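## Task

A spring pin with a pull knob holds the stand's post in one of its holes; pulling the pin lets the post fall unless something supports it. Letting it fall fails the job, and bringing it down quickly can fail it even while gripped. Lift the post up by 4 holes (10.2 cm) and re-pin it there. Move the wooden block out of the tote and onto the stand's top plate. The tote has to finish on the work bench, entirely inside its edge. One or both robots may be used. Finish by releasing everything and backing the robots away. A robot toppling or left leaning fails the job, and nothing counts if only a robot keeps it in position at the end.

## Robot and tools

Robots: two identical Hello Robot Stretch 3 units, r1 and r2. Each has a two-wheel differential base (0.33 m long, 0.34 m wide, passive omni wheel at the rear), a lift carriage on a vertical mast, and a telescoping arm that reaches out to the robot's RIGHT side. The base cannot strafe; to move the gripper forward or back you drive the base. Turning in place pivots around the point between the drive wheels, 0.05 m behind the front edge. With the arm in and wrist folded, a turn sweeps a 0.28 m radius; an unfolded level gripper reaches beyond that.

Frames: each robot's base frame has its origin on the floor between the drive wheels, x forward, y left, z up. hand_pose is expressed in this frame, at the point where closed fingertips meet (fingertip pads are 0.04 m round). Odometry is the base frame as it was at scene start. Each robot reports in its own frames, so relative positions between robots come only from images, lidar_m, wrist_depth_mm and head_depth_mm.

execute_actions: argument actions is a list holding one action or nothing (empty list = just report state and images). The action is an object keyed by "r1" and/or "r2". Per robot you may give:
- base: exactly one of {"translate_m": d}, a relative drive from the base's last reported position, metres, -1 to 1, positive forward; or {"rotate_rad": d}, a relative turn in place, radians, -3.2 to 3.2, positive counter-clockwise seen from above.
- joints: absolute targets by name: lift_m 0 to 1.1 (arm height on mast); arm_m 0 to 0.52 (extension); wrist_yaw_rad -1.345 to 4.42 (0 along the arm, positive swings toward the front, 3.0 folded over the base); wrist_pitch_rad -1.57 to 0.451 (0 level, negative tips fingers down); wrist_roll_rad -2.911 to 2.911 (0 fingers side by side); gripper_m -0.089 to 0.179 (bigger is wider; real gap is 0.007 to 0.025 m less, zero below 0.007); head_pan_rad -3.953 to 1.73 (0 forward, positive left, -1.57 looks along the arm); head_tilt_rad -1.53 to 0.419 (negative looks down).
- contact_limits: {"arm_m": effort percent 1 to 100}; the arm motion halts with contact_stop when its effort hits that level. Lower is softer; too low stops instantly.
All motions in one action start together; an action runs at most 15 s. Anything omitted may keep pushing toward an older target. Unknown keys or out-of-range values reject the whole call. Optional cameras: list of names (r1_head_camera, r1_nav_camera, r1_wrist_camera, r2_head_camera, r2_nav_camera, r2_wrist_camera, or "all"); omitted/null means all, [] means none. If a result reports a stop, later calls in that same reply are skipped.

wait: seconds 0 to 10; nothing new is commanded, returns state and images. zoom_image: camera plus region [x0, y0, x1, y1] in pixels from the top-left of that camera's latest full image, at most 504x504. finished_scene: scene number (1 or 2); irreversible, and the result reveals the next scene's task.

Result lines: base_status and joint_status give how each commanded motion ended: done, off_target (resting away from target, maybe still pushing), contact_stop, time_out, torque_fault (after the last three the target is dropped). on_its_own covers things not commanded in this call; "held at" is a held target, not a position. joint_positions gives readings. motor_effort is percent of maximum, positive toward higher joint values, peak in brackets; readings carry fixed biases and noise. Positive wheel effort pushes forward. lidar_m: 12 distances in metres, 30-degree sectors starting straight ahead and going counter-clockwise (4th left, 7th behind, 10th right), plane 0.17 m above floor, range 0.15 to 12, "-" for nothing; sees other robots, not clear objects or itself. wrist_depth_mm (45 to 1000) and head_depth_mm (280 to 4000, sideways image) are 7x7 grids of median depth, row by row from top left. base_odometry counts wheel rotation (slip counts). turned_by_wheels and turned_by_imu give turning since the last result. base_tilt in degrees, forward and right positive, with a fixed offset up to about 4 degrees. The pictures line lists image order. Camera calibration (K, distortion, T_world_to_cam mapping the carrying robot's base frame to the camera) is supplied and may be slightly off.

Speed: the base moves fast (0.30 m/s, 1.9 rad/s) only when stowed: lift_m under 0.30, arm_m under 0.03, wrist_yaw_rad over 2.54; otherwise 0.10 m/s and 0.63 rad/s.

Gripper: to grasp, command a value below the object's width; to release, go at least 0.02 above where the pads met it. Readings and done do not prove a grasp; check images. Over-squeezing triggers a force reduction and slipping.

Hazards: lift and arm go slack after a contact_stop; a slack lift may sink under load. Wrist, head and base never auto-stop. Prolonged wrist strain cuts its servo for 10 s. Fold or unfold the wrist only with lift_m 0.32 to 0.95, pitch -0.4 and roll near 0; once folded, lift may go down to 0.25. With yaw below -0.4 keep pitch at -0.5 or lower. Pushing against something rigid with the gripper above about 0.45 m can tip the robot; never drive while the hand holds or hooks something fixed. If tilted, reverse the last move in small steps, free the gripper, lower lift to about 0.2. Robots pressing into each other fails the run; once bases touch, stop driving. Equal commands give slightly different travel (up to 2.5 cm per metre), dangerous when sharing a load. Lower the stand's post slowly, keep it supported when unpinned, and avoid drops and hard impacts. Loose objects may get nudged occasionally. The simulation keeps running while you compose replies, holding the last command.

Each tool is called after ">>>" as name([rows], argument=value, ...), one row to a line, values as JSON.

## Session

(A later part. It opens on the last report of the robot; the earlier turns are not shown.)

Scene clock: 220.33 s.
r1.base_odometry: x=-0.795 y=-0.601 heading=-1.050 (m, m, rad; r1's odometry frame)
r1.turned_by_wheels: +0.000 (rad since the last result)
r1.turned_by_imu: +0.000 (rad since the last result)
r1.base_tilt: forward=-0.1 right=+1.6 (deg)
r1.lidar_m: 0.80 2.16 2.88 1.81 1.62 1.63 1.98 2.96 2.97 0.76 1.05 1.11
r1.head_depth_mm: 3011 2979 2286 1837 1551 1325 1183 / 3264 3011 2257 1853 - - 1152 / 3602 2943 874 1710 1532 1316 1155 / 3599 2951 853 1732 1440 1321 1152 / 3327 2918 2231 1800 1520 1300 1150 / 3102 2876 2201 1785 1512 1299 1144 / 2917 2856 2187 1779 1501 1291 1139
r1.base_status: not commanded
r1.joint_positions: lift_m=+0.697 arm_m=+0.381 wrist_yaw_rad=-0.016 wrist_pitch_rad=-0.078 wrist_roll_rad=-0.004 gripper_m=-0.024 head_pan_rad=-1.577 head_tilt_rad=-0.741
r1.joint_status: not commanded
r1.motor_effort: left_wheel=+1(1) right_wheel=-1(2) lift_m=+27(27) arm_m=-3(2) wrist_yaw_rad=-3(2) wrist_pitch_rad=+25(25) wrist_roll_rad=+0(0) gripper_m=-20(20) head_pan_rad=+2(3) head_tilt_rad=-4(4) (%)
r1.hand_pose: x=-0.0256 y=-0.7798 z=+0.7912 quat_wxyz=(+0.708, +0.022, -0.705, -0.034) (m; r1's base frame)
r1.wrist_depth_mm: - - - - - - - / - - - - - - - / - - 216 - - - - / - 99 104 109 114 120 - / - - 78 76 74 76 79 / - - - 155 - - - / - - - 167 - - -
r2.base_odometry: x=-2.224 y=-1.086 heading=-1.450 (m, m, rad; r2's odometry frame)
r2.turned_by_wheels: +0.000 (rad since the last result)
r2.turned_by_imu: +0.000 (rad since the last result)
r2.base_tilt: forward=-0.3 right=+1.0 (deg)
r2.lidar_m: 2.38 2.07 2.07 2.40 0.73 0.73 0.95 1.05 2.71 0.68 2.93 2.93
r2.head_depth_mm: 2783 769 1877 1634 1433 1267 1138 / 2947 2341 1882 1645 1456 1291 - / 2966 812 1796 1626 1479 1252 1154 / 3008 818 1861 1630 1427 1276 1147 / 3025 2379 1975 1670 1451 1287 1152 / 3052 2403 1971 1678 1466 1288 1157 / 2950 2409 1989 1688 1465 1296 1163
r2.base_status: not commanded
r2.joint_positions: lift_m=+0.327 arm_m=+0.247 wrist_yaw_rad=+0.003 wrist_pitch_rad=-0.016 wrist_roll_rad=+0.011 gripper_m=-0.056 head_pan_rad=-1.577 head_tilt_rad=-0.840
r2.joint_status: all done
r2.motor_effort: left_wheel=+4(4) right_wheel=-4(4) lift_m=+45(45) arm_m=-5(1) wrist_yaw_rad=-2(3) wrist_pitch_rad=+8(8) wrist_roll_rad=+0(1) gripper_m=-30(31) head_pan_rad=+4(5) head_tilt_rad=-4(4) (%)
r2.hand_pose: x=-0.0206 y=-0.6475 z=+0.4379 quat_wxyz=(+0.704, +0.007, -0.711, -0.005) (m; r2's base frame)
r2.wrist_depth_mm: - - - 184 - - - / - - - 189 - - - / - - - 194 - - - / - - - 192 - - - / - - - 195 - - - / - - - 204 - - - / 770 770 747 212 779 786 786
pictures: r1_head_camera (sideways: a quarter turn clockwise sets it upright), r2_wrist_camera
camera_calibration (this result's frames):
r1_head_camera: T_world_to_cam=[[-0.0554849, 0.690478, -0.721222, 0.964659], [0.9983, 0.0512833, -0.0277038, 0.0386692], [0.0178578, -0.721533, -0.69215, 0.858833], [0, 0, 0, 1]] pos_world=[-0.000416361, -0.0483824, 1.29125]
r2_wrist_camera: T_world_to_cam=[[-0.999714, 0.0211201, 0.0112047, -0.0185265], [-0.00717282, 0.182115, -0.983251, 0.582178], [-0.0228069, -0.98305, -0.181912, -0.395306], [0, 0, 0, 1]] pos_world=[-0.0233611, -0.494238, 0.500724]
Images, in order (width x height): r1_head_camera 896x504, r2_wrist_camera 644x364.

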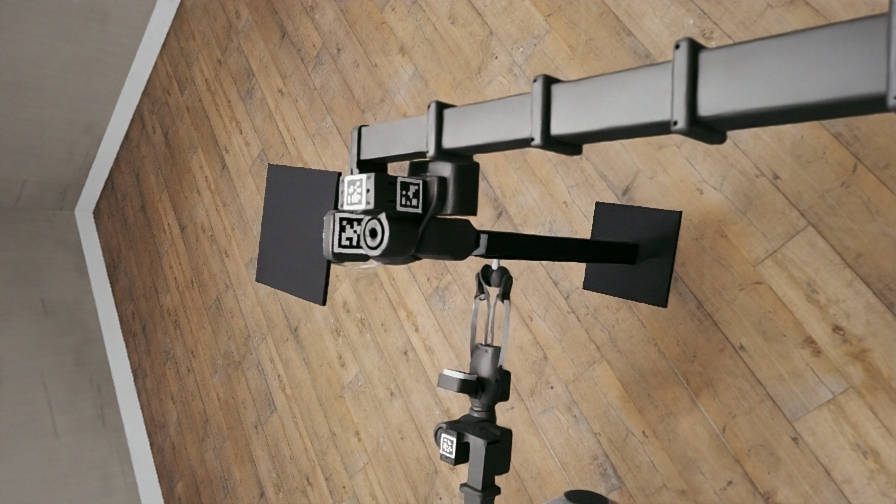

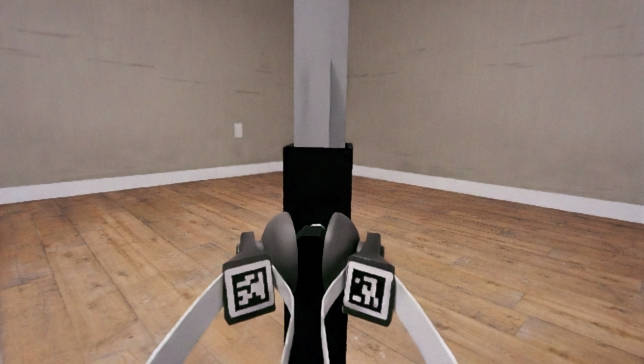

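>>> execute_actions([
  {"r2":{"joints":{"gripper_m":0.06}}},
], cameras=[])

>>> execute_actions([
  {"r2":{"joints":{"arm_m":0.267}}},
], cameras=[])

>>> execute_actions([
  {"r2":{"joints":{"gripper_m":-0.089}}},
], cameras=["r2_wrist_camera"])

>>> execute_actions([
  {"r2":{"joints":{"arm_m":0.25}}},
], cameras=["r2_wrist_camera"])

>>> execute_actions([
  {"r1":{"joints":{"lift_m":0.706}}},
], cameras=["r2_wrist_camera"])

Scene clock: 231.80 s.
r1.base_odometry: x=-0.795 y=-0.601 heading=-1.050 (m, m, rad; r1's odometry frame)
r1.turned_by_wheels: +0.000 (rad since the last result)
r1.turned_by_imu: +0.001 (rad since the last result)
r1.base_tilt: forward=-0.1 right=+1.5 (deg)
r1.lidar_m: 0.81 2.16 2.87 1.80 1.62 1.63 1.98 2.96 2.97 0.75 1.05 1.11
r1.head_depth_mm: 2977 2993 2291 1832 1536 1331 1178 / 3288 2933 2260 1880 - - 1148 / 3552 2920 872 1729 1526 1317 1154 / 3504 2915 851 1731 1437 1312 1149 / 3398 2893 2222 1797 1510 1298 1154 / 3160 2876 2194 1784 1528 1300 1145 / 2906 2824 2173 1777 1501 1294 1138
r1.base_status: not commanded
r1.joint_positions: lift_m=+0.697 arm_m=+0.381 wrist_yaw_rad=-0.016 wrist_pitch_rad=-0.078 wrist_roll_rad=-0.004 gripper_m=-0.024 head_pan_rad=-1.577 head_tilt_rad=-0.741
r1.joint_status: not commanded
r1.motor_effort: left_wheel=+1(1) right_wheel=-2(3) lift_m=+27(27) arm_m=-3(3) wrist_yaw_rad=-3(2) wrist_pitch_rad=+25(25) wrist_roll_rad=+0(0) gripper_m=-20(20) head_pan_rad=+2(2) head_tilt_rad=-4(4) (%)
r1.hand_pose: x=-0.0256 y=-0.7798 z=+0.7912 quat_wxyz=(+0.708, +0.022, -0.705, -0.034) (m; r1's base frame)
r1.wrist_depth_mm: - - - - - - - / - - - - - - - / - - 217 - - - - / - 99 104 109 114 120 - / - - 78 76 74 76 79 / - - - 155 - - - / - - - 166 - - -
r2.base_odometry: x=-2.224 y=-1.086 heading=-1.450 (m, m, rad; r2's odometry frame)
r2.turned_by_wheels: +0.000 (rad since the last result)
r2.turned_by_imu: +0.001 (rad since the last result)
r2.base_tilt: forward=-0.3 right=+1.1 (deg)
r2.lidar_m: 2.38 2.07 2.07 2.41 0.73 0.73 0.95 1.04 2.70 0.68 2.92 2.92
r2.head_depth_mm: 2823 766 1870 1634 1432 1263 1138 / 2919 2333 1890 1646 1454 1293 - / 2987 812 1808 1621 1474 1254 1153 / 2998 817 1864 1643 1433 1280 1151 / 3060 2371 1955 1674 1457 1286 1151 / 3056 2398 1984 1680 1461 1290 1155 / 2948 2433 1998 1687 1467 1295 1164
r2.base_status: not commanded
r2.joint_positions: lift_m=+0.327 arm_m=+0.246 wrist_yaw_rad=+0.003 wrist_pitch_rad=-0.017 wrist_roll_rad=+0.011 gripper_m=+0.060 head_pan_rad=-1.577 head_tilt_rad=-0.840
r2.joint_status: all done
r2.motor_effort: left_wheel=+2(4) right_wheel=-3(4) lift_m=+45(45) arm_m=-4(5) wrist_yaw_rad=-2(2) wrist_pitch_rad=+8(8) wrist_roll_rad=+0(0) gripper_m=+1(81) head_pan_rad=+4(5) head_tilt_rad=-5(4) (%)
r2.hand_pose: x=-0.0206 y=-0.6471 z=+0.4377 quat_wxyz=(+0.704, +0.007, -0.711, -0.005) (m; r2's base frame)
r2.wrist_depth_mm: - - - 185 - - - / - - - 190 - - - / - - - 195 - - - / - - - 192 - - - / - - - 196 - - - / 992 - - 204 - - - / 774 764 788 213 740 788 794
pictures: none
No camera images: the call's "cameras" was empty. Leave "cameras" out to get every camera's image.

Scene clock: 232.87 s.
r1.base_odometry: x=-0.795 y=-0.601 heading=-1.050 (m, m, rad; r1's odometry frame)
r1.turned_by_wheels: +0.000 (rad since the last result)
r1.turned_by_imu: +0.000 (rad since the last result)
r1.base_tilt: forward=-0.2 right=+1.5 (deg)
r1.lidar_m: 0.81 2.16 2.88 1.81 1.63 1.63 1.98 2.96 2.99 0.75 1.05 1.11
r1.head_depth_mm: 3010 3020 2292 1826 1543 1321 1184 / 3259 2927 2291 1877 - - 1152 / 3588 2961 871 1718 1540 1313 1157 / 3519 2928 847 1739 1436 1312 1150 / 3325 2902 2202 1808 1512 1303 1143 / 3156 2854 2223 1737 1513 1303 1146 / 2864 2883 2174 1777 1508 1290 1141
r1.base_status: not commanded
r1.joint_positions: lift_m=+0.697 arm_m=+0.381 wrist_yaw_rad=-0.016 wrist_pitch_rad=-0.078 wrist_roll_rad=-0.004 gripper_m=-0.024 head_pan_rad=-1.577 head_tilt_rad=-0.741
r1.joint_status: not commanded
r1.motor_effort: left_wheel=+1(1) right_wheel=-3(1) lift_m=+27(27) arm_m=-3(3) wrist_yaw_rad=-2(2) wrist_pitch_rad=+25(25) wrist_roll_rad=+0(0) gripper_m=-20(19) head_pan_rad=+2(2) head_tilt_rad=-4(4) (%)
r1.hand_pose: x=-0.0256 y=-0.7798 z=+0.7912 quat_wxyz=(+0.708, +0.022, -0.705, -0.034) (m; r1's base frame)
r1.wrist_depth_mm: - - - - - - - / - - - - - - - / - - 217 - - - - / - 99 104 109 114 120 - / - - 78 76 74 76 79 / - - - 154 - - - / - - - 167 - - -
r2.base_odometry: x=-2.224 y=-1.086 heading=-1.450 (m, m, rad; r2's odometry frame)
r2.turned_by_wheels: +0.000 (rad since the last result)
r2.turned_by_imu: +0.000 (rad since the last result)
r2.base_tilt: forward=-0.2 right=+1.0 (deg)
r2.lidar_m: 2.39 2.07 2.07 2.40 0.73 0.73 0.95 1.04 2.70 0.68 2.93 2.93
r2.head_depth_mm: 2804 768 1871 1632 1429 1264 1139 / 2922 2351 1884 1643 1458 1279 1158 / 2973 814 1808 1624 1494 1256 1157 / 2967 817 1864 1631 1438 1278 1149 / 3026 2382 1958 1670 1453 1285 1155 / 3041 2411 1982 1680 1456 1288 1155 / 2928 2416 1990 1692 1465 1294 1162
r2.base_status: not commanded
r2.joint_positions: lift_m=+0.327 arm_m=+0.267 wrist_yaw_rad=+0.003 wrist_pitch_rad=-0.017 wrist_roll_rad=+0.011 gripper_m=+0.060 head_pan_rad=-1.577 head_tilt_rad=-0.840
r2.joint_status: all done
r2.motor_effort: left_wheel=+3(3) right_wheel=-3(3) lift_m=+45(45) arm_m=+2(1) wrist_yaw_rad=-2(2) wrist_pitch_rad=+8(8) wrist_roll_rad=+0(0) gripper_m=+0(1) head_pan_rad=+4(4) head_tilt_rad=-5(4) (%)
r2.hand_pose: x=-0.0206 y=-0.6675 z=+0.4377 quat_wxyz=(+0.704, +0.007, -0.711, -0.005) (m; r2's base frame)
r2.wrist_depth_mm: - - - 164 - - - / - - - 168 - - - / - - - 173 - - - / - - - 171 - - - / - - - 176 - - - / - 998 - 182 - - - / 764 770 765 187 747 792 786
pictures: none
No camera images: the call's "cameras" was empty. Leave "cameras" out to get every camera's image.

Scene clock: 234.83 s.
r1.base_odometry: x=-0.795 y=-0.601 heading=-1.050 (m, m, rad; r1's odometry frame)
r1.turned_by_wheels: +0.000 (rad since the last result)
r1.turned_by_imu: +0.000 (rad since the last result)
r1.base_tilt: forward=-0.1 right=+1.6 (deg)
r1.lidar_m: 0.81 2.16 2.88 1.80 1.63 1.63 1.98 2.96 2.98 0.75 1.05 1.11
r1.head_depth_mm: 2988 2997 2292 1853 1543 1327 1182 / 3295 2957 2253 1854 - - 1144 / 3577 2977 870 1723 1536 1325 1157 / 3507 2928 846 1743 1445 1305 1154 / 3327 2896 2212 1791 1515 1311 1153 / 3114 2902 2230 1745 1510 1301 1142 / 2938 2906 2208 1792 1493 1294 1140
r1.base_status: not commanded
r1.joint_positions: lift_m=+0.697 arm_m=+0.381 wrist_yaw_rad=-0.016 wrist_pitch_rad=-0.078 wrist_roll_rad=-0.004 gripper_m=-0.024 head_pan_rad=-1.577 head_tilt_rad=-0.741
r1.joint_status: not commanded
r1.motor_effort: left_wheel=+1(1) right_wheel=-2(2) lift_m=+27(27) arm_m=-3(3) wrist_yaw_rad=-2(3) wrist_pitch_rad=+25(25) wrist_roll_rad=+0(0) gripper_m=-20(20) head_pan_rad=+2(2) head_tilt_rad=-5(4) (%)
r1.hand_pose: x=-0.0256 y=-0.7798 z=+0.7912 quat_wxyz=(+0.708, +0.022, -0.705, -0.034) (m; r1's base frame)
r1.wrist_depth_mm: - - - - - - - / - - - - - - - / - - 217 - - - - / - 99 104 109 114 120 - / - - 78 76 74 76 79 / - - - 155 - - - / - - - 166 - - -
r2.base_odometry: x=-2.224 y=-1.086 heading=-1.450 (m, m, rad; r2's odometry frame)
r2.turned_by_wheels: +0.000 (rad since the last result)
r2.turned_by_imu: +0.000 (rad since the last result)
r2.base_tilt: forward=-0.3 right=+1.0 (deg)
r2.lidar_m: 2.38 2.07 2.07 2.41 0.73 0.73 0.95 1.04 2.71 0.68 2.93 2.93
r2.head_depth_mm: 2789 769 1870 1636 1427 1269 1133 / 2917 2328 1899 1644 1463 1289 1158 / 2987 814 1811 1620 1496 1253 1158 / 3014 818 1866 1633 1435 1281 1153 / 3026 2385 1961 1678 1452 1290 1154 / 3083 2410 1986 1678 1457 1295 1161 / 2941 2421 1994 1685 1468 1294 1158
r2.base_status: not commanded
r2.joint_positions: lift_m=+0.327 arm_m=+0.266 wrist_yaw_rad=-0.010 wrist_pitch_rad=-0.018 wrist_roll_rad=+0.011 gripper_m=-0.087 head_pan_rad=-1.577 head_tilt_rad=-0.840
r2.joint_status: all done
r2.motor_effort: left_wheel=+2(3) right_wheel=-6(6) lift_m=+44(45) arm_m=+4(4) wrist_yaw_rad=+7(7) wrist_pitch_rad=+9(9) wrist_roll_rad=+0(0) gripper_m=-48(100) head_pan_rad=+4(4) head_tilt_rad=-4(4) (%)
r2.hand_pose: x=-0.0241 y=-0.6671 z=+0.4373 quat_wxyz=(+0.703, +0.003, -0.711, -0.010) (m; r2's base frame)
r2.wrist_depth_mm: - - - 166 - - - / - - - 171 - - - / - - - 173 - - - / - - - 172 - - - / - - - 174 - - - / 993 - - 142 - - - / 766 779 753 189 771 777 777
pictures: r2_wrist_camera
camera_calibration (this result's frames):
r2_wrist_camera: T_world_to_cam=[[-0.99933, 0.0348104, 0.0112648, -0.0124992], [-0.00464602, 0.184659, -0.982792, 0.586699], [-0.0362915, -0.982186, -0.184374, -0.413466], [0, 0, 0, 1]] pos_world=[-0.0247703, -0.514005, 0.500511]
Images, in order (width x height): r2_wrist_camera 644x364.

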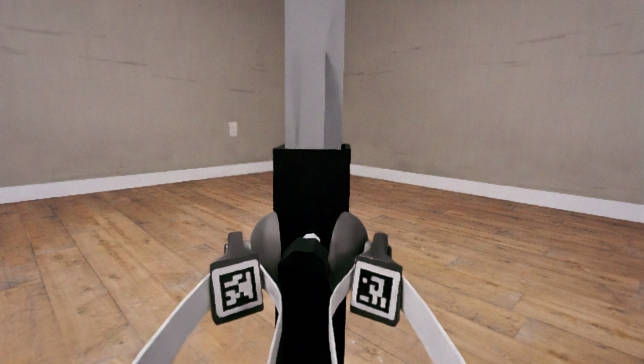

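Scene clock: 236.20 s.
r1.base_odometry: x=-0.795 y=-0.601 heading=-1.050 (m, m, rad; r1's odometry frame)
r1.turned_by_wheels: +0.000 (rad since the last result)
r1.turned_by_imu: +0.000 (rad since the last result)
r1.base_tilt: forward=-0.2 right=+1.5 (deg)
r1.lidar_m: 0.81 2.15 2.86 1.80 1.62 1.63 1.98 2.95 2.97 0.75 1.05 1.11
r1.head_depth_mm: 3016 2982 2268 1840 1540 1321 1178 / 3270 2958 2260 1879 - - 1150 / 3625 2929 870 1720 1524 1321 1154 / 3525 2950 848 1745 1445 1311 1143 / 3314 2891 2205 1785 1519 1299 1146 / 3092 2900 2220 1756 1510 1295 1149 / 2888 2881 2177 1782 1502 1299 1140
r1.base_status: not commanded
r1.joint_positions: lift_m=+0.697 arm_m=+0.381 wrist_yaw_rad=-0.016 wrist_pitch_rad=-0.078 wrist_roll_rad=-0.004 gripper_m=-0.024 head_pan_rad=-1.577 head_tilt_rad=-0.741
r1.joint_status: not commanded
r1.motor_effort: left_wheel=+1(1) right_wheel=-2(2) lift_m=+28(27) arm_m=-3(3) wrist_yaw_rad=-2(3) wrist_pitch_rad=+26(25) wrist_roll_rad=+0(0) gripper_m=-19(20) head_pan_rad=+3(2) head_tilt_rad=-5(4) (%)
r1.hand_pose: x=-0.0256 y=-0.7798 z=+0.7912 quat_wxyz=(+0.708, +0.022, -0.705, -0.034) (m; r1's base frame)
r1.wrist_depth_mm: - - - - - - - / - - - - - - - / - - 217 - - - - / - 99 104 109 114 121 - / - - 78 76 74 76 79 / - - - 155 - - - / - - - 166 - - -
r2.base_odometry: x=-2.224 y=-1.086 heading=-1.450 (m, m, rad; r2's odometry frame)
r2.turned_by_wheels: +0.000 (rad since the last result)
r2.turned_by_imu: +0.000 (rad since the last result)
r2.base_tilt: forward=-0.3 right=+1.0 (deg)
r2.lidar_m: 2.39 2.07 2.07 2.41 0.73 0.73 0.95 1.04 2.70 0.68 2.92 2.93
r2.head_depth_mm: 2813 766 1879 1637 1424 1268 1134 / 2923 2334 1896 1649 1463 1293 - / 2991 811 1806 1620 1480 1255 1153 / 3001 816 1854 1640 1426 1279 1147 / 3046 2389 1959 1667 1455 1285 1154 / 3032 2407 1969 1677 1459 1290 1160 / 2942 2436 1992 1686 1467 1298 1161
r2.base_status: not commanded
r2.joint_positions: lift_m=+0.327 arm_m=+0.251 wrist_yaw_rad=+0.004 wrist_pitch_rad=-0.010 wrist_roll_rad=+0.011 gripper_m=-0.080 head_pan_rad=-1.577 head_tilt_rad=-0.840
r2.joint_status: all done
r2.on_its_own: gripper_m is held at -0.082, not at your -0.089, by its stall guard, which is still easing
r2.motor_effort: left_wheel=+5(10) right_wheel=-6(8) lift_m=+44(44) arm_m=-11(17) wrist_yaw_rad=-3(7) wrist_pitch_rad=+5(9) wrist_roll_rad=+0(0) gripper_m=-41(47) head_pan_rad=+4(4) head_tilt_rad=-5(4) (%)
r2.hand_pose: x=-0.0205 y=-0.6524 z=+0.4395 quat_wxyz=(+0.704, +0.005, -0.711, -0.002) (m; r2's base frame)
r2.wrist_depth_mm: - - - 180 - - - / - - - 185 - - - / - - - 190 - - - / - - - 185 - - - / - - - 188 - - - / 985 - - 153 - - - / 785 796 768 203 782 802 798
pictures: r2_wrist_camera
camera_calibration (this result's frames):
r2_wrist_camera: T_world_to_cam=[[-0.999723, 0.0207835, 0.0110526, -0.0184885], [-0.00722349, 0.176018, -0.98436, 0.581193], [-0.0224039, -0.984167, -0.17582, -0.403281], [0, 0, 0, 1]] pos_world=[-0.0233203, -0.498813, 0.501403]
Images, in order (width x height): r2_wrist_camera 644x364.

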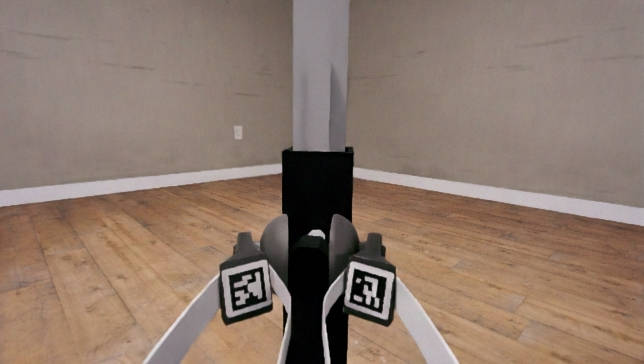

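Scene clock: 236.90 s.
r1.base_odometry: x=-0.795 y=-0.601 heading=-1.050 (m, m, rad; r1's odometry frame)
r1.turned_by_wheels: +0.000 (rad since the last result)
r1.turned_by_imu: +0.000 (rad since the last result)
r1.base_tilt: forward=-0.2 right=+1.6 (deg)
r1.lidar_m: 0.81 2.16 2.87 1.80 1.63 1.63 1.97 2.96 2.98 0.75 1.05 1.11
r1.head_depth_mm: 2998 3050 2276 1828 1537 1331 - / 3248 2898 2248 1888 - - 1153 / 3548 2918 870 1734 1524 1321 1151 / 3525 2944 835 1765 1449 1314 1151 / 3380 2886 2210 1804 1519 1297 1143 / 3117 2907 2199 1735 1500 1301 1145 / 2911 2856 2201 1780 1503 1296 1147
r1.base_status: not commanded
r1.joint_positions: lift_m=+0.706 arm_m=+0.381 wrist_yaw_rad=-0.016 wrist_pitch_rad=-0.081 wrist_roll_rad=-0.004 gripper_m=-0.024 head_pan_rad=-1.577 head_tilt_rad=-0.741
r1.joint_status: all done
r1.motor_effort: left_wheel=+1(1) right_wheel=-2(1) lift_m=+27(27) arm_m=-3(3) wrist_yaw_rad=-2(3) wrist_pitch_rad=+26(27) wrist_roll_rad=+0(0) gripper_m=-20(20) head_pan_rad=+2(2) head_tilt_rad=-4(4) (%)
r1.hand_pose: x=-0.0256 y=-0.7796 z=+0.7995 quat_wxyz=(+0.708, +0.023, -0.705, -0.035) (m; r1's base frame)
r1.wrist_depth_mm: - - - - - - - / - - - - - - - / - - 213 - - - - / - 99 104 109 115 121 - / - - 78 76 74 76 80 / - - - 155 - - - / - - - 167 - - -
r2.base_odometry: x=-2.224 y=-1.086 heading=-1.450 (m, m, rad; r2's odometry frame)
r2.turned_by_wheels: +0.000 (rad since the last result)
r2.turned_by_imu: +0.000 (rad since the last result)
r2.base_tilt: forward=-0.3 right=+1.0 (deg)
r2.lidar_m: 2.38 2.08 2.07 2.41 0.73 0.73 0.95 1.04 2.70 0.68 2.93 2.93
r2.head_depth_mm: 2827 759 1873 1636 1420 1262 1138 / 2953 2336 1882 1648 1457 1286 - / 2984 794 1847 1625 1476 1256 1155 / 3008 802 1858 1651 1437 1280 1150 / 3014 2374 1966 1666 1452 1289 1156 / 3043 2420 1976 1675 1460 1289 1156 / 2939 2409 1996 1693 1459 1296 1162
r2.base_status: not commanded
r2.joint_positions: lift_m=+0.327 arm_m=+0.251 wrist_yaw_rad=+0.004 wrist_pitch_rad=-0.010 wrist_roll_rad=+0.011 gripper_m=-0.077 head_pan_rad=-1.577 head_tilt_rad=-0.840
r2.joint_status: not commanded
r2.on_its_own: gripper_m is held at -0.078, not at your -0.089, by its stall guard, which is still easing
r2.motor_effort: left_wheel=+5(5) right_wheel=-6(6) lift_m=+44(44) arm_m=-11(12) wrist_yaw_rad=-2(2) wrist_pitch_rad=+5(5) wrist_roll_rad=+0(0) gripper_m=-39(40) head_pan_rad=+4(4) head_tilt_rad=-4(5) (%)
r2.hand_pose: x=-0.0205 y=-0.6524 z=+0.4395 quat_wxyz=(+0.704, +0.005, -0.711, -0.002) (m; r2's base frame)
r2.wrist_depth_mm: - - - 179 - - - / - - - 185 - - - / - - - 189 - - - / - - - 186 - - - / - - - 188 - - - / - - - 152 - - - / 777 784 768 204 805 791 789
pictures: r2_wrist_camera
camera_calibration (this result's frames):
r2_wrist_camera: T_world_to_cam=[[-0.999723, 0.0207831, 0.0110526, -0.0184895], [-0.00722355, 0.176018, -0.98436, 0.581186], [-0.0224036, -0.984167, -0.175819, -0.403244], [0, 0, 0, 1]] pos_world=[-0.0233202, -0.498775, 0.501403]
Images, in order (width x height): r2_wrist_camera 644x364.

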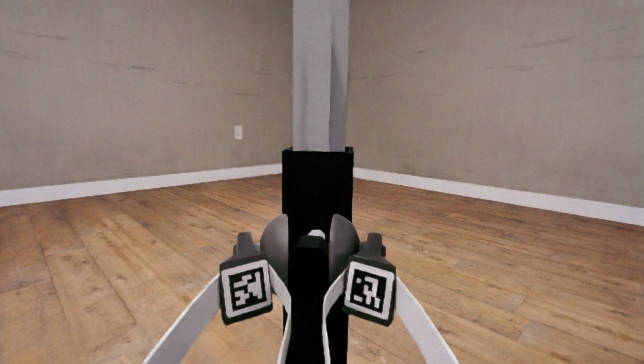

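Free. Target hand z ≈ 0.893.

>>> execute_actions([
  {"r2":{"joints":{"gripper_m":-0.088,"arm_m":0.249}},"r1":{"joints":{"lift_m":0.713}}},
], cameras=[])

>>> execute_actions([
  {"r1":{"joints":{"lift_m":0.792}}},
], cameras=["r1_wrist_camera"])

Scene clock: 244.00 s.
r1.base_odometry: x=-0.795 y=-0.601 heading=-1.050 (m, m, rad; r1's odometry frame)
r1.turned_by_wheels: +0.000 (rad since the last result)
r1.turned_by_imu: +0.001 (rad since the last result)
r1.base_tilt: forward=-0.2 right=+1.5 (deg)
r1.lidar_m: 0.80 2.15 2.88 1.80 1.62 1.63 1.98 2.96 2.98 0.75 1.05 1.11
r1.head_depth_mm: 3051 3018 2269 1845 1536 1322 - / 3338 2980 2288 1877 - - 1161 / 3592 2958 859 1715 1524 1317 1157 / 3580 2931 824 1741 1441 1311 1152 / 3330 2869 2195 1794 1514 1308 1144 / 3135 2872 2201 1740 1512 1294 1144 / 2849 2820 2194 1785 1497 1295 1141
r1.base_status: not commanded
r1.joint_positions: lift_m=+0.712 arm_m=+0.381 wrist_yaw_rad=-0.016 wrist_pitch_rad=-0.085 wrist_roll_rad=-0.004 gripper_m=-0.024 head_pan_rad=-1.577 head_tilt_rad=-0.741
r1.joint_status: all done
r1.motor_effort: left_wheel=+1(1) right_wheel=-2(3) lift_m=+28(29) arm_m=-3(3) wrist_yaw_rad=-3(3) wrist_pitch_rad=+28(29) wrist_roll_rad=+1(0) gripper_m=-20(20) head_pan_rad=+2(2) head_tilt_rad=-5(4) (%)
r1.hand_pose: x=-0.0255 y=-0.7795 z=+0.8055 quat_wxyz=(+0.708, +0.025, -0.705, -0.036) (m; r1's base frame)
r1.wrist_depth_mm: - - - - - - - / - - - - - - - / - - 211 226 - - - / - 100 105 110 115 121 - / - - 78 76 75 77 80 / - - - 155 - - 69 / - - - 167 - - -
r2.base_odometry: x=-2.224 y=-1.086 heading=-1.450 (m, m, rad; r2's odometry frame)
r2.turned_by_wheels: +0.000 (rad since the last result)
r2.turned_by_imu: +0.001 (rad since the last result)
r2.base_tilt: forward=-0.3 right=+1.0 (deg)
r2.lidar_m: 2.38 2.07 2.07 2.40 0.73 0.73 0.95 1.05 2.70 0.68 2.93 2.93
r2.head_depth_mm: 2806 757 1875 1631 1431 1264 1139 / 2937 2325 1889 1647 1455 1287 - / 2969 784 1849 1619 1479 1256 1155 / 2996 790 1858 1631 1432 1281 1148 / 3004 2383 1970 1667 1457 1287 1151 / 3041 2405 1963 1683 1455 1289 1154 / 2965 2428 1986 1683 1463 1294 1162
r2.base_status: not commanded
r2.joint_positions: lift_m=+0.327 arm_m=+0.250 wrist_yaw_rad=+0.004 wrist_pitch_rad=-0.010 wrist_roll_rad=+0.011 gripper_m=-0.086 head_pan_rad=-1.577 head_tilt_rad=-0.840
r2.joint_status: all done
r2.motor_effort: left_wheel=+5(5) right_wheel=-5(5) lift_m=+44(44) arm_m=-8(17) wrist_yaw_rad=-3(2) wrist_pitch_rad=+5(5) wrist_roll_rad=+0(0) gripper_m=-43(100) head_pan_rad=+4(4) head_tilt_rad=-4(4) (%)
r2.hand_pose: x=-0.0205 y=-0.6509 z=+0.4395 quat_wxyz=(+0.704, +0.005, -0.711, -0.002) (m; r2's base frame)
r2.wrist_depth_mm: - - - 181 - - - / - - - 187 - - - / - - - 191 - - - / - - - 187 - - - / - - - 189 - - - / - - - 200 - - - / 769 770 771 206 787 799 789
pictures: none
No camera images: the call's "cameras" was empty. Leave "cameras" out to get every camera's image.

Scene clock: 245.57 s.
r1.base_odometry: x=-0.795 y=-0.601 heading=-1.050 (m, m, rad; r1's odometry frame)
r1.turned_by_wheels: +0.000 (rad since the last result)
r1.turned_by_imu: +0.000 (rad since the last result)
r1.base_tilt: forward=-0.2 right=+1.5 (deg)
r1.lidar_m: 0.80 2.15 2.87 1.80 1.63 1.63 1.98 2.96 2.98 0.75 1.05 1.11
r1.head_depth_mm: 3033 3069 2281 1882 - - - / 3265 2979 - - 1531 1302 1163 / 3653 2953 - 1824 1530 1316 1157 / 3518 1873 2216 1724 1441 1309 1155 / 3328 2889 2227 1795 1524 1312 1146 / 3099 2857 2209 1752 1501 1295 1143 / 2928 2853 2212 1774 1492 1289 1138
r1.base_status: not commanded
r1.joint_positions: lift_m=+0.792 arm_m=+0.381 wrist_yaw_rad=-0.016 wrist_pitch_rad=-0.084 wrist_roll_rad=-0.004 gripper_m=-0.024 head_pan_rad=-1.577 head_tilt_rad=-0.741
r1.joint_status: all done
r1.motor_effort: left_wheel=+2(1) right_wheel=-2(1) lift_m=+27(28) arm_m=-3(3) wrist_yaw_rad=-2(3) wrist_pitch_rad=+27(28) wrist_roll_rad=+0(0) gripper_m=-20(20) head_pan_rad=+2(2) head_tilt_rad=-5(5) (%)
r1.hand_pose: x=-0.0255 y=-0.7795 z=+0.8848 quat_wxyz=(+0.708, +0.024, -0.705, -0.036) (m; r1's base frame)
r1.wrist_depth_mm: - - - - - - - / - - - - - - - / - - 212 226 - - - / - 100 104 110 115 121 - / - - 78 76 75 77 80 / - - - 155 - - 69 / - - - 168 - - -
r2.base_odometry: x=-2.224 y=-1.086 heading=-1.450 (m, m, rad; r2's odometry frame)
r2.turned_by_wheels: +0.000 (rad since the last result)
r2.turned_by_imu: +0.000 (rad since the last result)
r2.base_tilt: forward=-0.3 right=+1.0 (deg)
r2.lidar_m: 2.38 2.07 2.07 2.40 0.73 0.73 0.95 1.04 2.71 0.68 2.92 2.92
r2.head_depth_mm: 2766 730 1920 1634 1430 1267 1136 / 2936 2144 1924 1643 1455 1295 - / 2974 703 1886 1625 1484 1256 1152 / 3010 707 1909 1632 1435 1282 1148 / 3009 2314 1968 1674 1450 1289 1154 / 3063 2391 1988 1683 1456 1288 1155 / 2930 2413 1988 1697 1467 1298 1163
r2.base_status: not commanded
r2.joint_positions: lift_m=+0.327 arm_m=+0.250 wrist_yaw_rad=+0.004 wrist_pitch_rad=-0.010 wrist_roll_rad=+0.011 gripper_m=-0.079 head_pan_rad=-1.577 head_tilt_rad=-0.840
r2.joint_status: not commanded
r2.on_its_own: gripper_m is held at -0.081, not at your -0.088, by its stall guard, which is still easing
r2.motor_effort: left_wheel=+4(5) right_wheel=-5(5) lift_m=+44(44) arm_m=-8(8) wrist_yaw_rad=-2(2) wrist_pitch_rad=+5(5) wrist_roll_rad=+0(1) gripper_m=-40(43) head_pan_rad=+4(4) head_tilt_rad=-4(4) (%)
r2.hand_pose: x=-0.0205 y=-0.6509 z=+0.4395 quat_wxyz=(+0.704, +0.005, -0.711, -0.002) (m; r2's base frame)
r2.wrist_depth_mm: - - - 180 - - - / - - - 187 - - - / - - - 191 - - - / - - - 187 - - - / - - - 190 - - - / 990 - - 199 - - - / 761 770 761 206 784 797 809
pictures: r1_wrist_camera
camera_calibration (this result's frames):
r1_wrist_camera: T_world_to_cam=[[-0.998495, -0.0107794, 0.053777, -0.0820214], [-0.0546093, 0.286525, -0.956515, 1.09864], [-0.00509783, -0.958012, -0.286682, -0.322503], [0, 0, 0, 1]] pos_world=[-0.0235463, -0.624632, 0.962818]
Images, in order (width x height): r1_wrist_camera 644x364.

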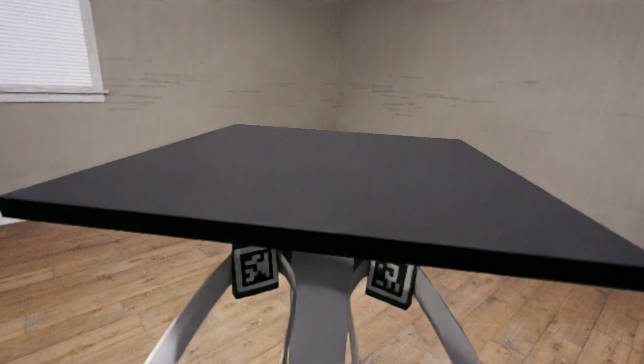

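>>> execute_actions([
  {"r1":{"joints":{"lift_m":0.8005}},"r2":{"joints":{"gripper_m":0.06}}},
], cameras=[])

>>> execute_actions([
  {"r1":{"joints":{"lift_m":0.788}},"r2":{"joints":{"arm_m":0,"wrist_pitch_rad":-0.4}}},
], cameras=["r1_head_camera"])

Scene clock: 252.83 s.
r1.base_odometry: x=-0.795 y=-0.601 heading=-1.050 (m, m, rad; r1's odometry frame)
r1.turned_by_wheels: +0.000 (rad since the last result)
r1.turned_by_imu: +0.001 (rad since the last result)
r1.base_tilt: forward=-0.2 right=+1.5 (deg)
r1.lidar_m: 0.80 2.16 2.88 1.80 1.62 1.63 1.98 2.96 2.98 0.75 1.05 1.11
r1.head_depth_mm: 3002 2991 2276 1904 - - - / 3344 3003 - - 1538 1314 1151 / 3592 2965 - 1814 1537 1313 1156 / 3523 811 2215 1685 1431 1311 1146 / 3400 2877 2205 1803 1504 1314 1157 / 3158 2908 2223 1798 1507 1298 1146 / 2910 2816 2184 1785 1505 1300 1136
r1.base_status: not commanded
r1.joint_positions: lift_m=+0.800 arm_m=+0.381 wrist_yaw_rad=-0.016 wrist_pitch_rad=-0.090 wrist_roll_rad=-0.004 gripper_m=-0.024 head_pan_rad=-1.577 head_tilt_rad=-0.741
r1.joint_status: all done
r1.motor_effort: left_wheel=+1(1) right_wheel=-2(3) lift_m=+28(28) arm_m=-3(3) wrist_yaw_rad=-3(3) wrist_pitch_rad=+29(29) wrist_roll_rad=+0(0) gripper_m=-20(20) head_pan_rad=+2(2) head_tilt_rad=-5(4) (%)
r1.hand_pose: x=-0.0255 y=-0.7792 z=+0.8916 quat_wxyz=(+0.708, +0.026, -0.705, -0.038) (m; r1's base frame)
r1.wrist_depth_mm: - - - - - - - / - - - - - - - / - - 210 223 - - - / - 101 106 111 116 122 - / - 81 78 75 76 79 82 / - - - 155 - - 68 / - - - 167 - - -
r2.base_odometry: x=-2.224 y=-1.086 heading=-1.450 (m, m, rad; r2's odometry frame)
r2.turned_by_wheels: +0.000 (rad since the last result)
r2.turned_by_imu: +0.000 (rad since the last result)
r2.base_tilt: forward=-0.2 right=+0.9 (deg)
r2.lidar_m: 2.38 2.07 2.07 2.41 0.73 0.73 0.95 1.05 2.70 0.68 2.93 2.93
r2.head_depth_mm: 2717 722 1919 1637 1428 1270 1135 / 2945 2148 1935 1648 1462 1289 - / 2966 691 1893 1623 1469 1260 1156 / 3024 696 1909 1622 1438 1283 1149 / 3047 2322 1965 1668 1448 1290 1155 / 3063 2412 1970 1680 1460 1291 1158 / 2969 2429 2007 1687 1469 1295 1161
r2.base_status: not commanded
r2.joint_positions: lift_m=+0.327 arm_m=+0.249 wrist_yaw_rad=+0.004 wrist_pitch_rad=-0.017 wrist_roll_rad=+0.011 gripper_m=+0.060 head_pan_rad=-1.577 head_tilt_rad=-0.840
r2.joint_status: all done
r2.motor_effort: left_wheel=+2(5) right_wheel=-2(5) lift_m=+44(44) arm_m=-3(8) wrist_yaw_rad=-2(2) wrist_pitch_rad=+8(8) wrist_roll_rad=+0(0) gripper_m=+1(81) head_pan_rad=+4(3) head_tilt_rad=-5(4) (%)
r2.hand_pose: x=-0.0205 y=-0.6501 z=+0.4378 quat_wxyz=(+0.704, +0.007, -0.711, -0.005) (m; r2's base frame)
r2.wrist_depth_mm: - - - 181 - - - / - - - 187 - - - / - - - 191 - - - / - - - 189 - - - / - - - 193 - - - / - - - 201 - - - / 762 765 768 209 750 785 785
pictures: none
No camera images: the call's "cameras" was empty. Leave "cameras" out to get every camera's image.

Scene clock: 255.90 s.
r1.base_odometry: x=-0.795 y=-0.601 heading=-1.050 (m, m, rad; r1's odometry frame)
r1.turned_by_wheels: +0.000 (rad since the last result)
r1.turned_by_imu: +0.000 (rad since the last result)
r1.base_tilt: forward=-0.2 right=+1.4 (deg)
r1.lidar_m: 0.80 2.16 2.87 1.80 1.62 1.63 1.98 2.96 2.98 0.75 1.05 1.11
r1.head_depth_mm: 2984 2984 2273 1870 - - - / 3261 2948 2451 - 1530 1297 1158 / 3530 2935 - 1814 1528 1310 1153 / 3541 813 2226 1722 1436 1309 1153 / 3333 2871 2219 1788 1506 1307 1145 / 3108 2885 2205 1793 1508 1308 1150 / 2881 2857 2201 1781 1473 1302 1136
r1.base_status: not commanded
r1.joint_positions: lift_m=+0.788 arm_m=+0.381 wrist_yaw_rad=-0.017 wrist_pitch_rad=-0.051 wrist_roll_rad=-0.004 gripper_m=-0.024 head_pan_rad=-1.577 head_tilt_rad=-0.741
r1.joint_status: all done
r1.motor_effort: left_wheel=+2(1) right_wheel=-2(3) lift_m=+18(24) arm_m=-3(3) wrist_yaw_rad=-2(2) wrist_pitch_rad=+17(29) wrist_roll_rad=+0(0) gripper_m=-19(20) head_pan_rad=+2(2) head_tilt_rad=-5(4) (%)
r1.hand_pose: x=-0.0257 y=-0.7809 z=+0.8896 quat_wxyz=(+0.708, +0.013, -0.705, -0.024) (m; r1's base frame)
r1.wrist_depth_mm: - - - - - - - / - - - - - - - / - - 232 - - - - / - 92 97 102 108 115 - / - - 78 75 72 70 72 / - - - 154 - - - / - - - 163 - - -
r2.base_odometry: x=-2.224 y=-1.086 heading=-1.450 (m, m, rad; r2's odometry frame)
r2.turned_by_wheels: +0.000 (rad since the last result)
r2.turned_by_imu: +0.000 (rad since the last result)
r2.base_tilt: forward=-0.3 right=+1.0 (deg)
r2.lidar_m: 2.38 2.07 2.07 2.41 0.73 0.73 0.95 1.04 2.70 0.68 2.93 2.92
r2.head_depth_mm: 2780 735 1920 1642 1425 1266 1137 / 2938 2147 1944 1645 1430 1268 1177 / 2950 691 1892 1624 1411 1278 - / 3001 696 1912 1625 1414 1281 1153 / 3043 2338 1965 1667 1456 1286 1151 / 3076 2404 1980 1677 1459 1293 1153 / 2940 2424 1988 1688 1464 1300 1163
r2.base_status: not commanded
r2.joint_positions: lift_m=+0.327 arm_m=+0.001 wrist_yaw_rad=+0.002 wrist_pitch_rad=-0.415 wrist_roll_rad=+0.011 gripper_m=+0.060 head_pan_rad=-1.577 head_tilt_rad=-0.840
r2.joint_status: all done
joint sent to its limit — the command would take r2.arm_m past its lower limit, so that joint was sent only as far as its limit.
r2.motor_effort: left_wheel=+1(2) right_wheel=-2(2) lift_m=+44(44) arm_m=-3(5) wrist_yaw_rad=-1(2) wrist_pitch_rad=+7(8) wrist_roll_rad=+0(0) gripper_m=+1(1) head_pan_rad=+5(4) head_tilt_rad=-4(3) (%)
r2.hand_pose: x=-0.0210 y=-0.3712 z=+0.3408 quat_wxyz=(+0.689, +0.146, -0.695, -0.146) (m; r2's base frame)
r2.wrist_depth_mm: - - - - - - - / - - - - - - - / - - - 1000 - - - / 805 826 819 792 855 867 701 / 667 666 695 646 716 678 659 / 555 560 - 555 - 584 574 / 475 485 485 491 481 499 492
pictures: r1_head_camera (sideways: a quarter turn clockwise sets it upright)
camera_calibration (this result's frames):
r1_head_camera: T_world_to_cam=[[-0.0554849, 0.690478, -0.721222, 0.964659], [0.9983, 0.0512833, -0.0277038, 0.0386692], [0.0178578, -0.721533, -0.69215, 0.858833], [0, 0, 0, 1]] pos_world=[-0.000416361, -0.0483824, 1.29125]
Images, in order (width x height): r1_head_camera 896x504.

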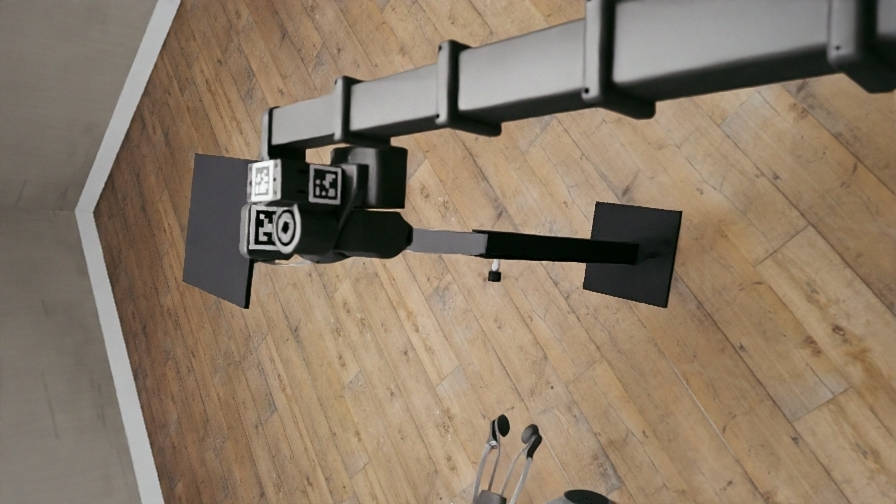

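Knob still looks out; raise a little more.

>>> execute_actions([
  {"r1":{"joints":{"lift_m":0.803}}},
], cameras=["r1_head_camera"])

>>> zoom_image(camera="r1_head_camera", region=[450,220,550,320])

Scene clock: 268.90 s.
r1.base_odometry: x=-0.795 y=-0.601 heading=-1.050 (m, m, rad; r1's odometry frame)
r1.turned_by_wheels: +0.000 (rad since the last result)
r1.turned_by_imu: +0.001 (rad since the last result)
r1.base_tilt: forward=-0.2 right=+1.5 (deg)
r1.lidar_m: 0.80 2.15 2.87 1.80 1.62 1.63 1.98 2.97 2.97 0.76 1.05 1.10
r1.head_depth_mm: 2989 2985 2259 1865 - - - / 3326 2996 - - 1533 1315 1161 / 3616 2983 - 1824 1527 1303 1153 / 3577 811 2233 1726 1447 1304 1158 / 3331 2900 2229 1788 1520 1301 1148 / 3151 2857 2172 1797 1503 1298 1145 / 2902 2847 2205 1777 1459 1286 1143
r1.base_status: not commanded
r1.joint_positions: lift_m=+0.802 arm_m=+0.381 wrist_yaw_rad=-0.017 wrist_pitch_rad=-0.098 wrist_roll_rad=-0.004 gripper_m=-0.024 head_pan_rad=-1.577 head_tilt_rad=-0.741
r1.joint_status: all done
r1.motor_effort: left_wheel=+1(1) right_wheel=-2(2) lift_m=+29(29) arm_m=-3(3) wrist_yaw_rad=-2(2) wrist_pitch_rad=+32(32) wrist_roll_rad=+0(0) gripper_m=-20(20) head_pan_rad=+2(2) head_tilt_rad=-4(4) (%)
r1.hand_pose: x=-0.0257 y=-0.7789 z=+0.8920 quat_wxyz=(+0.707, +0.029, -0.705, -0.041) (m; r1's base frame)
r1.wrist_depth_mm: - - - - - - - / - - - - - - - / - - 207 220 - - - / - 103 108 112 118 124 - / - 82 78 76 78 80 88 / - - - 156 - - 68 / - - - 169 - - -
r2.base_odometry: x=-2.224 y=-1.086 heading=-1.450 (m, m, rad; r2's odometry frame)
r2.turned_by_wheels: +0.000 (rad since the last result)
r2.turned_by_imu: +0.000 (rad since the last result)
r2.base_tilt: forward=-0.2 right=+1.0 (deg)
r2.lidar_m: 2.39 2.07 2.07 2.41 0.73 0.73 0.95 1.04 2.71 0.68 2.93 2.93
r2.head_depth_mm: 2722 724 1916 1633 1430 1265 1139 / 2924 2129 1925 1653 1434 1273 1177 / 3006 691 1886 1621 1409 1280 - / 3018 697 1906 1631 1411 1283 1153 / 3036 2319 1963 1672 1452 1288 1150 / 3053 2412 1971 1682 1455 1289 1157 / 2927 2429 1977 1690 1470 1296 1162
r2.base_status: not commanded
r2.joint_positions: lift_m=+0.327 arm_m=+0.001 wrist_yaw_rad=+0.002 wrist_pitch_rad=-0.415 wrist_roll_rad=+0.011 gripper_m=+0.060 head_pan_rad=-1.577 head_tilt_rad=-0.840
r2.joint_status: not commanded
r2.motor_effort: left_wheel=+2(2) right_wheel=-2(2) lift_m=+44(44) arm_m=-3(3) wrist_yaw_rad=-2(2) wrist_pitch_rad=+7(7) wrist_roll_rad=+0(0) gripper_m=+1(1) head_pan_rad=+5(3) head_tilt_rad=-4(4) (%)
r2.hand_pose: x=-0.0210 y=-0.3712 z=+0.3408 quat_wxyz=(+0.689, +0.146, -0.695, -0.146) (m; r2's base frame)
r2.wrist_depth_mm: - - - - - - - / - - - - - - - / - - - 983 - - - / 830 817 836 805 850 878 710 / 673 674 698 632 711 703 660 / 560 558 - 554 - 575 579 / 482 481 484 487 480 496 494
pictures: r1_head_camera (sideways: a quarter turn clockwise sets it upright)
camera_calibration (this result's frames):
r1_head_camera: T_world_to_cam=[[-0.0554852, 0.690478, -0.721222, 0.964659], [0.9983, 0.0512837, -0.0277038, 0.0386692], [0.0178581, -0.721533, -0.69215, 0.858833], [0, 0, 0, 1]] pos_world=[-0.000416344, -0.0483824, 1.29125]
Images, in order (width x height): r1_head_camera 896x504.

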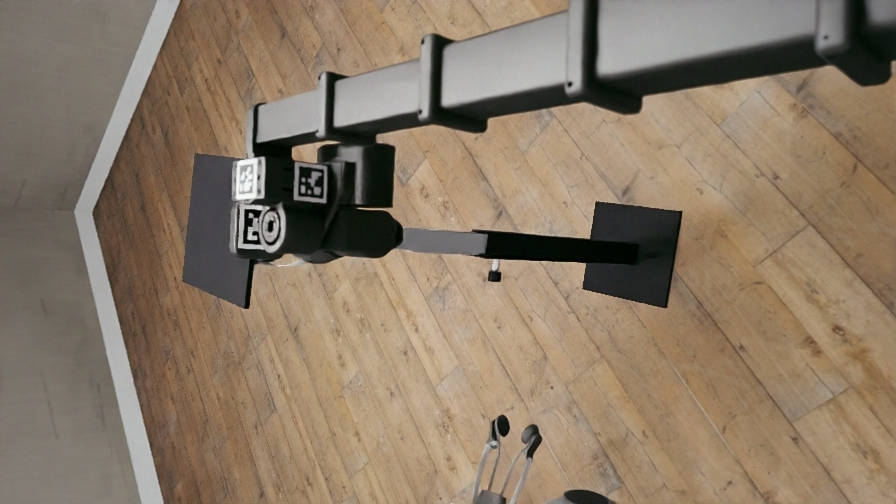

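Region (450, 220, 550, 320) of r1_head_camera's 896x504 image, scaled by 5.040, with more detail than that image has.

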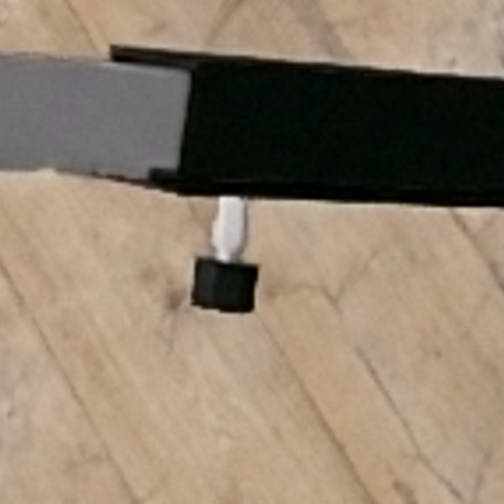

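Pin friction holds it.

>>> execute_actions([
  {"r1":{"joints":{"lift_m":0.81}}},
], cameras=[])

>>> execute_actions([
  {"r1":{"joints":{"lift_m":0.798}}},
], cameras=["r1_head_camera"])

>>> zoom_image(camera="r1_head_camera", region=[450,220,550,320])

Scene clock: 276.33 s.
r1.base_odometry: x=-0.795 y=-0.601 heading=-1.050 (m, m, rad; r1's odometry frame)
r1.turned_by_wheels: +0.000 (rad since the last result)
r1.turned_by_imu: +0.001 (rad since the last result)
r1.base_tilt: forward=-0.1 right=+1.6 (deg)
r1.lidar_m: 0.80 2.16 2.87 1.80 1.62 1.63 1.98 2.96 2.98 0.76 1.05 1.11
r1.head_depth_mm: 2992 3017 2300 1866 - - - / 3264 2954 - 1786 1530 1325 1154 / 3593 3069 - 1822 1527 1308 1153 / 3517 3030 2200 1744 1444 1316 1152 / 3329 2924 2226 1786 1496 1299 1149 / 3059 2925 2222 1797 1508 1302 1142 / 2925 2831 2181 1769 1457 1299 1133
r1.base_status: not commanded
r1.joint_positions: lift_m=+0.809 arm_m=+0.381 wrist_yaw_rad=-0.017 wrist_pitch_rad=-0.111 wrist_roll_rad=-0.004 gripper_m=-0.024 head_pan_rad=-1.577 head_tilt_rad=-0.741
r1.joint_status: all done
r1.on_its_own: wrist_pitch_rad is at rest, and its effort (+36) is outside its rest range (-20 to +32)
r1.motor_effort: left_wheel=+2(2) right_wheel=-2(2) lift_m=+29(31) arm_m=-4(3) wrist_yaw_rad=-2(1) wrist_pitch_rad=+36(36) wrist_roll_rad=+0(1) gripper_m=-20(20) head_pan_rad=+2(2) head_tilt_rad=-4(4) (%)
r1.hand_pose: x=-0.0257 y=-0.7783 z=+0.8958 quat_wxyz=(+0.707, +0.034, -0.705, -0.045) (m; r1's base frame)
r1.wrist_depth_mm: - - - - - - - / - - - - - - - / - - 203 215 - - - / - 105 109 114 119 126 - / - 83 79 78 80 83 91 / - - - 156 73 71 69 / - - - 170 - - -
r2.base_odometry: x=-2.224 y=-1.086 heading=-1.450 (m, m, rad; r2's odometry frame)
r2.turned_by_wheels: +0.000 (rad since the last result)
r2.turned_by_imu: +0.000 (rad since the last result)
r2.base_tilt: forward=-0.3 right=+1.0 (deg)
r2.lidar_m: 2.38 2.07 2.07 2.41 0.73 0.73 0.95 1.04 2.70 0.68 2.93 2.93
r2.head_depth_mm: 2707 730 1917 1633 1429 1268 1138 / 2923 2149 1924 1650 1435 1272 1176 / 3009 688 1893 1618 1410 1273 - / 3031 714 1919 1629 1412 1276 1147 / 3026 2322 1965 1673 1446 1285 1156 / 3029 2390 1978 1685 1454 1292 1161 / 2951 2442 1995 1692 1465 1294 1163
r2.base_status: not commanded
r2.joint_positions: lift_m=+0.327 arm_m=+0.001 wrist_yaw_rad=+0.002 wrist_pitch_rad=-0.415 wrist_roll_rad=+0.011 gripper_m=+0.060 head_pan_rad=-1.577 head_tilt_rad=-0.840
r2.joint_status: not commanded
r2.motor_effort: left_wheel=+2(2) right_wheel=-2(2) lift_m=+44(44) arm_m=-3(3) wrist_yaw_rad=-2(1) wrist_pitch_rad=+7(7) wrist_roll_rad=-1(0) gripper_m=+1(1) head_pan_rad=+4(4) head_tilt_rad=-4(4) (%)
r2.hand_pose: x=-0.0210 y=-0.3712 z=+0.3408 quat_wxyz=(+0.689, +0.146, -0.695, -0.146) (m; r2's base frame)
r2.wrist_depth_mm: - - - - - - - / - - - - - - - / - - - 978 - - - / 820 838 843 808 871 874 728 / 660 675 696 642 699 675 680 / 563 566 - 556 - 574 584 / 478 485 482 490 475 493 493
pictures: none
No camera images: the call's "cameras" was empty. Leave "cameras" out to get every camera's image.

Scene clock: 277.10 s.
r1.base_odometry: x=-0.795 y=-0.601 heading=-1.050 (m, m, rad; r1's odometry frame)
r1.turned_by_wheels: +0.000 (rad since the last result)
r1.turned_by_imu: +0.000 (rad since the last result)
r1.base_tilt: forward=-0.2 right=+1.6 (deg)
r1.lidar_m: 0.81 2.16 2.87 1.80 1.62 1.63 1.98 2.96 2.98 0.75 1.05 1.11
r1.head_depth_mm: 3051 2981 2280 1895 - - - / 3275 2905 - - 1536 1326 1155 / 3642 3021 - 1834 1530 1311 1153 / 3606 806 2246 1714 1446 1310 1154 / 3319 2920 2223 1797 1518 1307 1143 / 3102 2890 2198 1799 1514 1305 1138 / 2876 2856 2216 1772 1467 1297 1145
r1.base_status: not commanded
r1.joint_positions: lift_m=+0.798 arm_m=+0.381 wrist_yaw_rad=-0.017 wrist_pitch_rad=-0.073 wrist_roll_rad=-0.004 gripper_m=-0.024 head_pan_rad=-1.577 head_tilt_rad=-0.741
r1.joint_status: all done
r1.motor_effort: left_wheel=+1(1) right_wheel=-3(3) lift_m=+20(23) arm_m=-4(4) wrist_yaw_rad=-2(2) wrist_pitch_rad=+24(36) wrist_roll_rad=+0(0) gripper_m=-20(21) head_pan_rad=+2(2) head_tilt_rad=-4(4) (%)
r1.hand_pose: x=-0.0257 y=-0.7801 z=+0.8939 quat_wxyz=(+0.708, +0.020, -0.705, -0.032) (m; r1's base frame)
r1.wrist_depth_mm: - - - - - - - / - - - - - - - / - - 220 - - - - / - 98 102 107 113 119 - / - - 78 75 73 75 77 / - - - 155 - - - / - - - 166 - - -
r2.base_odometry: x=-2.224 y=-1.086 heading=-1.450 (m, m, rad; r2's odometry frame)
r2.turned_by_wheels: +0.000 (rad since the last result)
r2.turned_by_imu: +0.000 (rad since the last result)
r2.base_tilt: forward=-0.3 right=+0.9 (deg)
r2.lidar_m: 2.38 2.06 2.07 2.41 0.73 0.73 0.95 1.04 2.71 0.68 2.93 2.93
r2.head_depth_mm: 2715 719 1919 1636 1430 1269 1138 / 2916 2143 1923 1639 1434 1272 1175 / 2985 688 1896 1617 1407 1275 - / 3009 706 1913 1631 1415 1288 1149 / 3023 2329 1964 1662 1454 1287 1153 / 3048 2391 1981 1681 1462 1293 1160 / 2957 2428 1998 1685 1472 1297 1165
r2.base_status: not commanded
r2.joint_positions: lift_m=+0.327 arm_m=+0.001 wrist_yaw_rad=+0.002 wrist_pitch_rad=-0.415 wrist_roll_rad=+0.011 gripper_m=+0.060 head_pan_rad=-1.577 head_tilt_rad=-0.840
r2.joint_status: not commanded
r2.motor_effort: left_wheel=+2(2) right_wheel=-2(2) lift_m=+44(44) arm_m=-4(3) wrist_yaw_rad=-1(2) wrist_pitch_rad=+7(7) wrist_roll_rad=+0(0) gripper_m=+1(1) head_pan_rad=+4(4) head_tilt_rad=-4(3) (%)
r2.hand_pose: x=-0.0210 y=-0.3712 z=+0.3408 quat_wxyz=(+0.689, +0.146, -0.695, -0.146) (m; r2's base frame)
r2.wrist_depth_mm: - - - - - - - / - - - - - - - / - - - - - - - / 812 834 834 794 858 846 718 / 660 662 685 634 711 694 673 / 558 569 - 557 - 574 579 / 480 485 485 489 479 494 497
pictures: r1_head_camera (sideways: a quarter turn clockwise sets it upright)
camera_calibration (this result's frames):
r1_head_camera: T_world_to_cam=[[-0.0554851, 0.690491, -0.72121, 0.964643], [0.9983, 0.0512842, -0.0277027, 0.0386679], [0.0178581, -0.721521, -0.692163, 0.85885], [0, 0, 0, 1]] pos_world=[-0.000416343, -0.0483823, 1.29124]
Images, in order (width x height): r1_head_camera 896x504.

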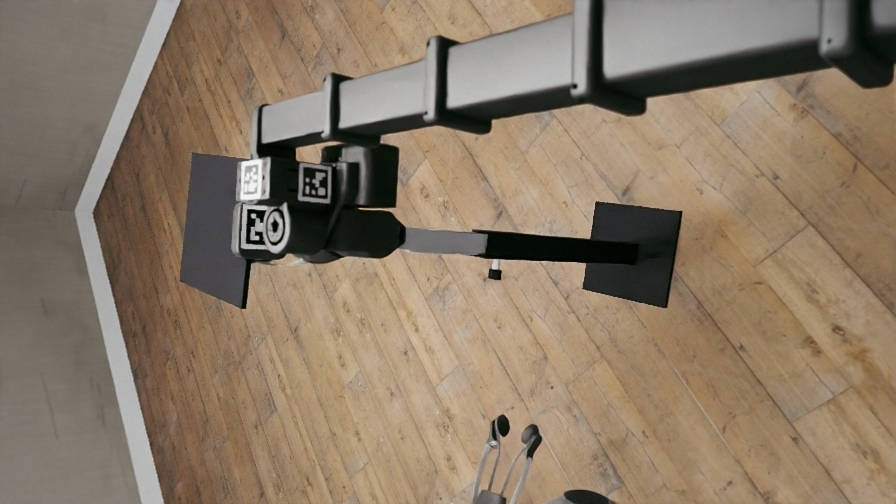

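Region (450, 220, 550, 320) of r1_head_camera's 896x504 image, scaled by 5.040, with more detail than that image has.

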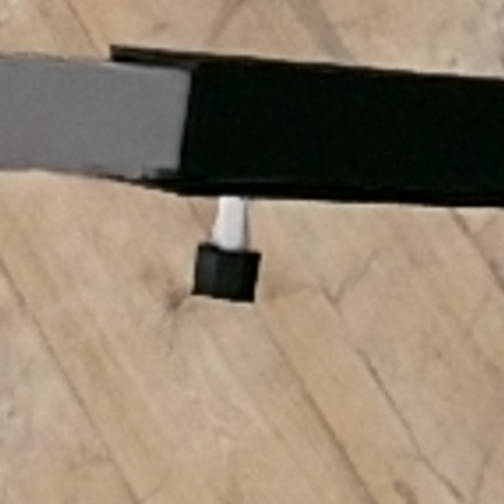

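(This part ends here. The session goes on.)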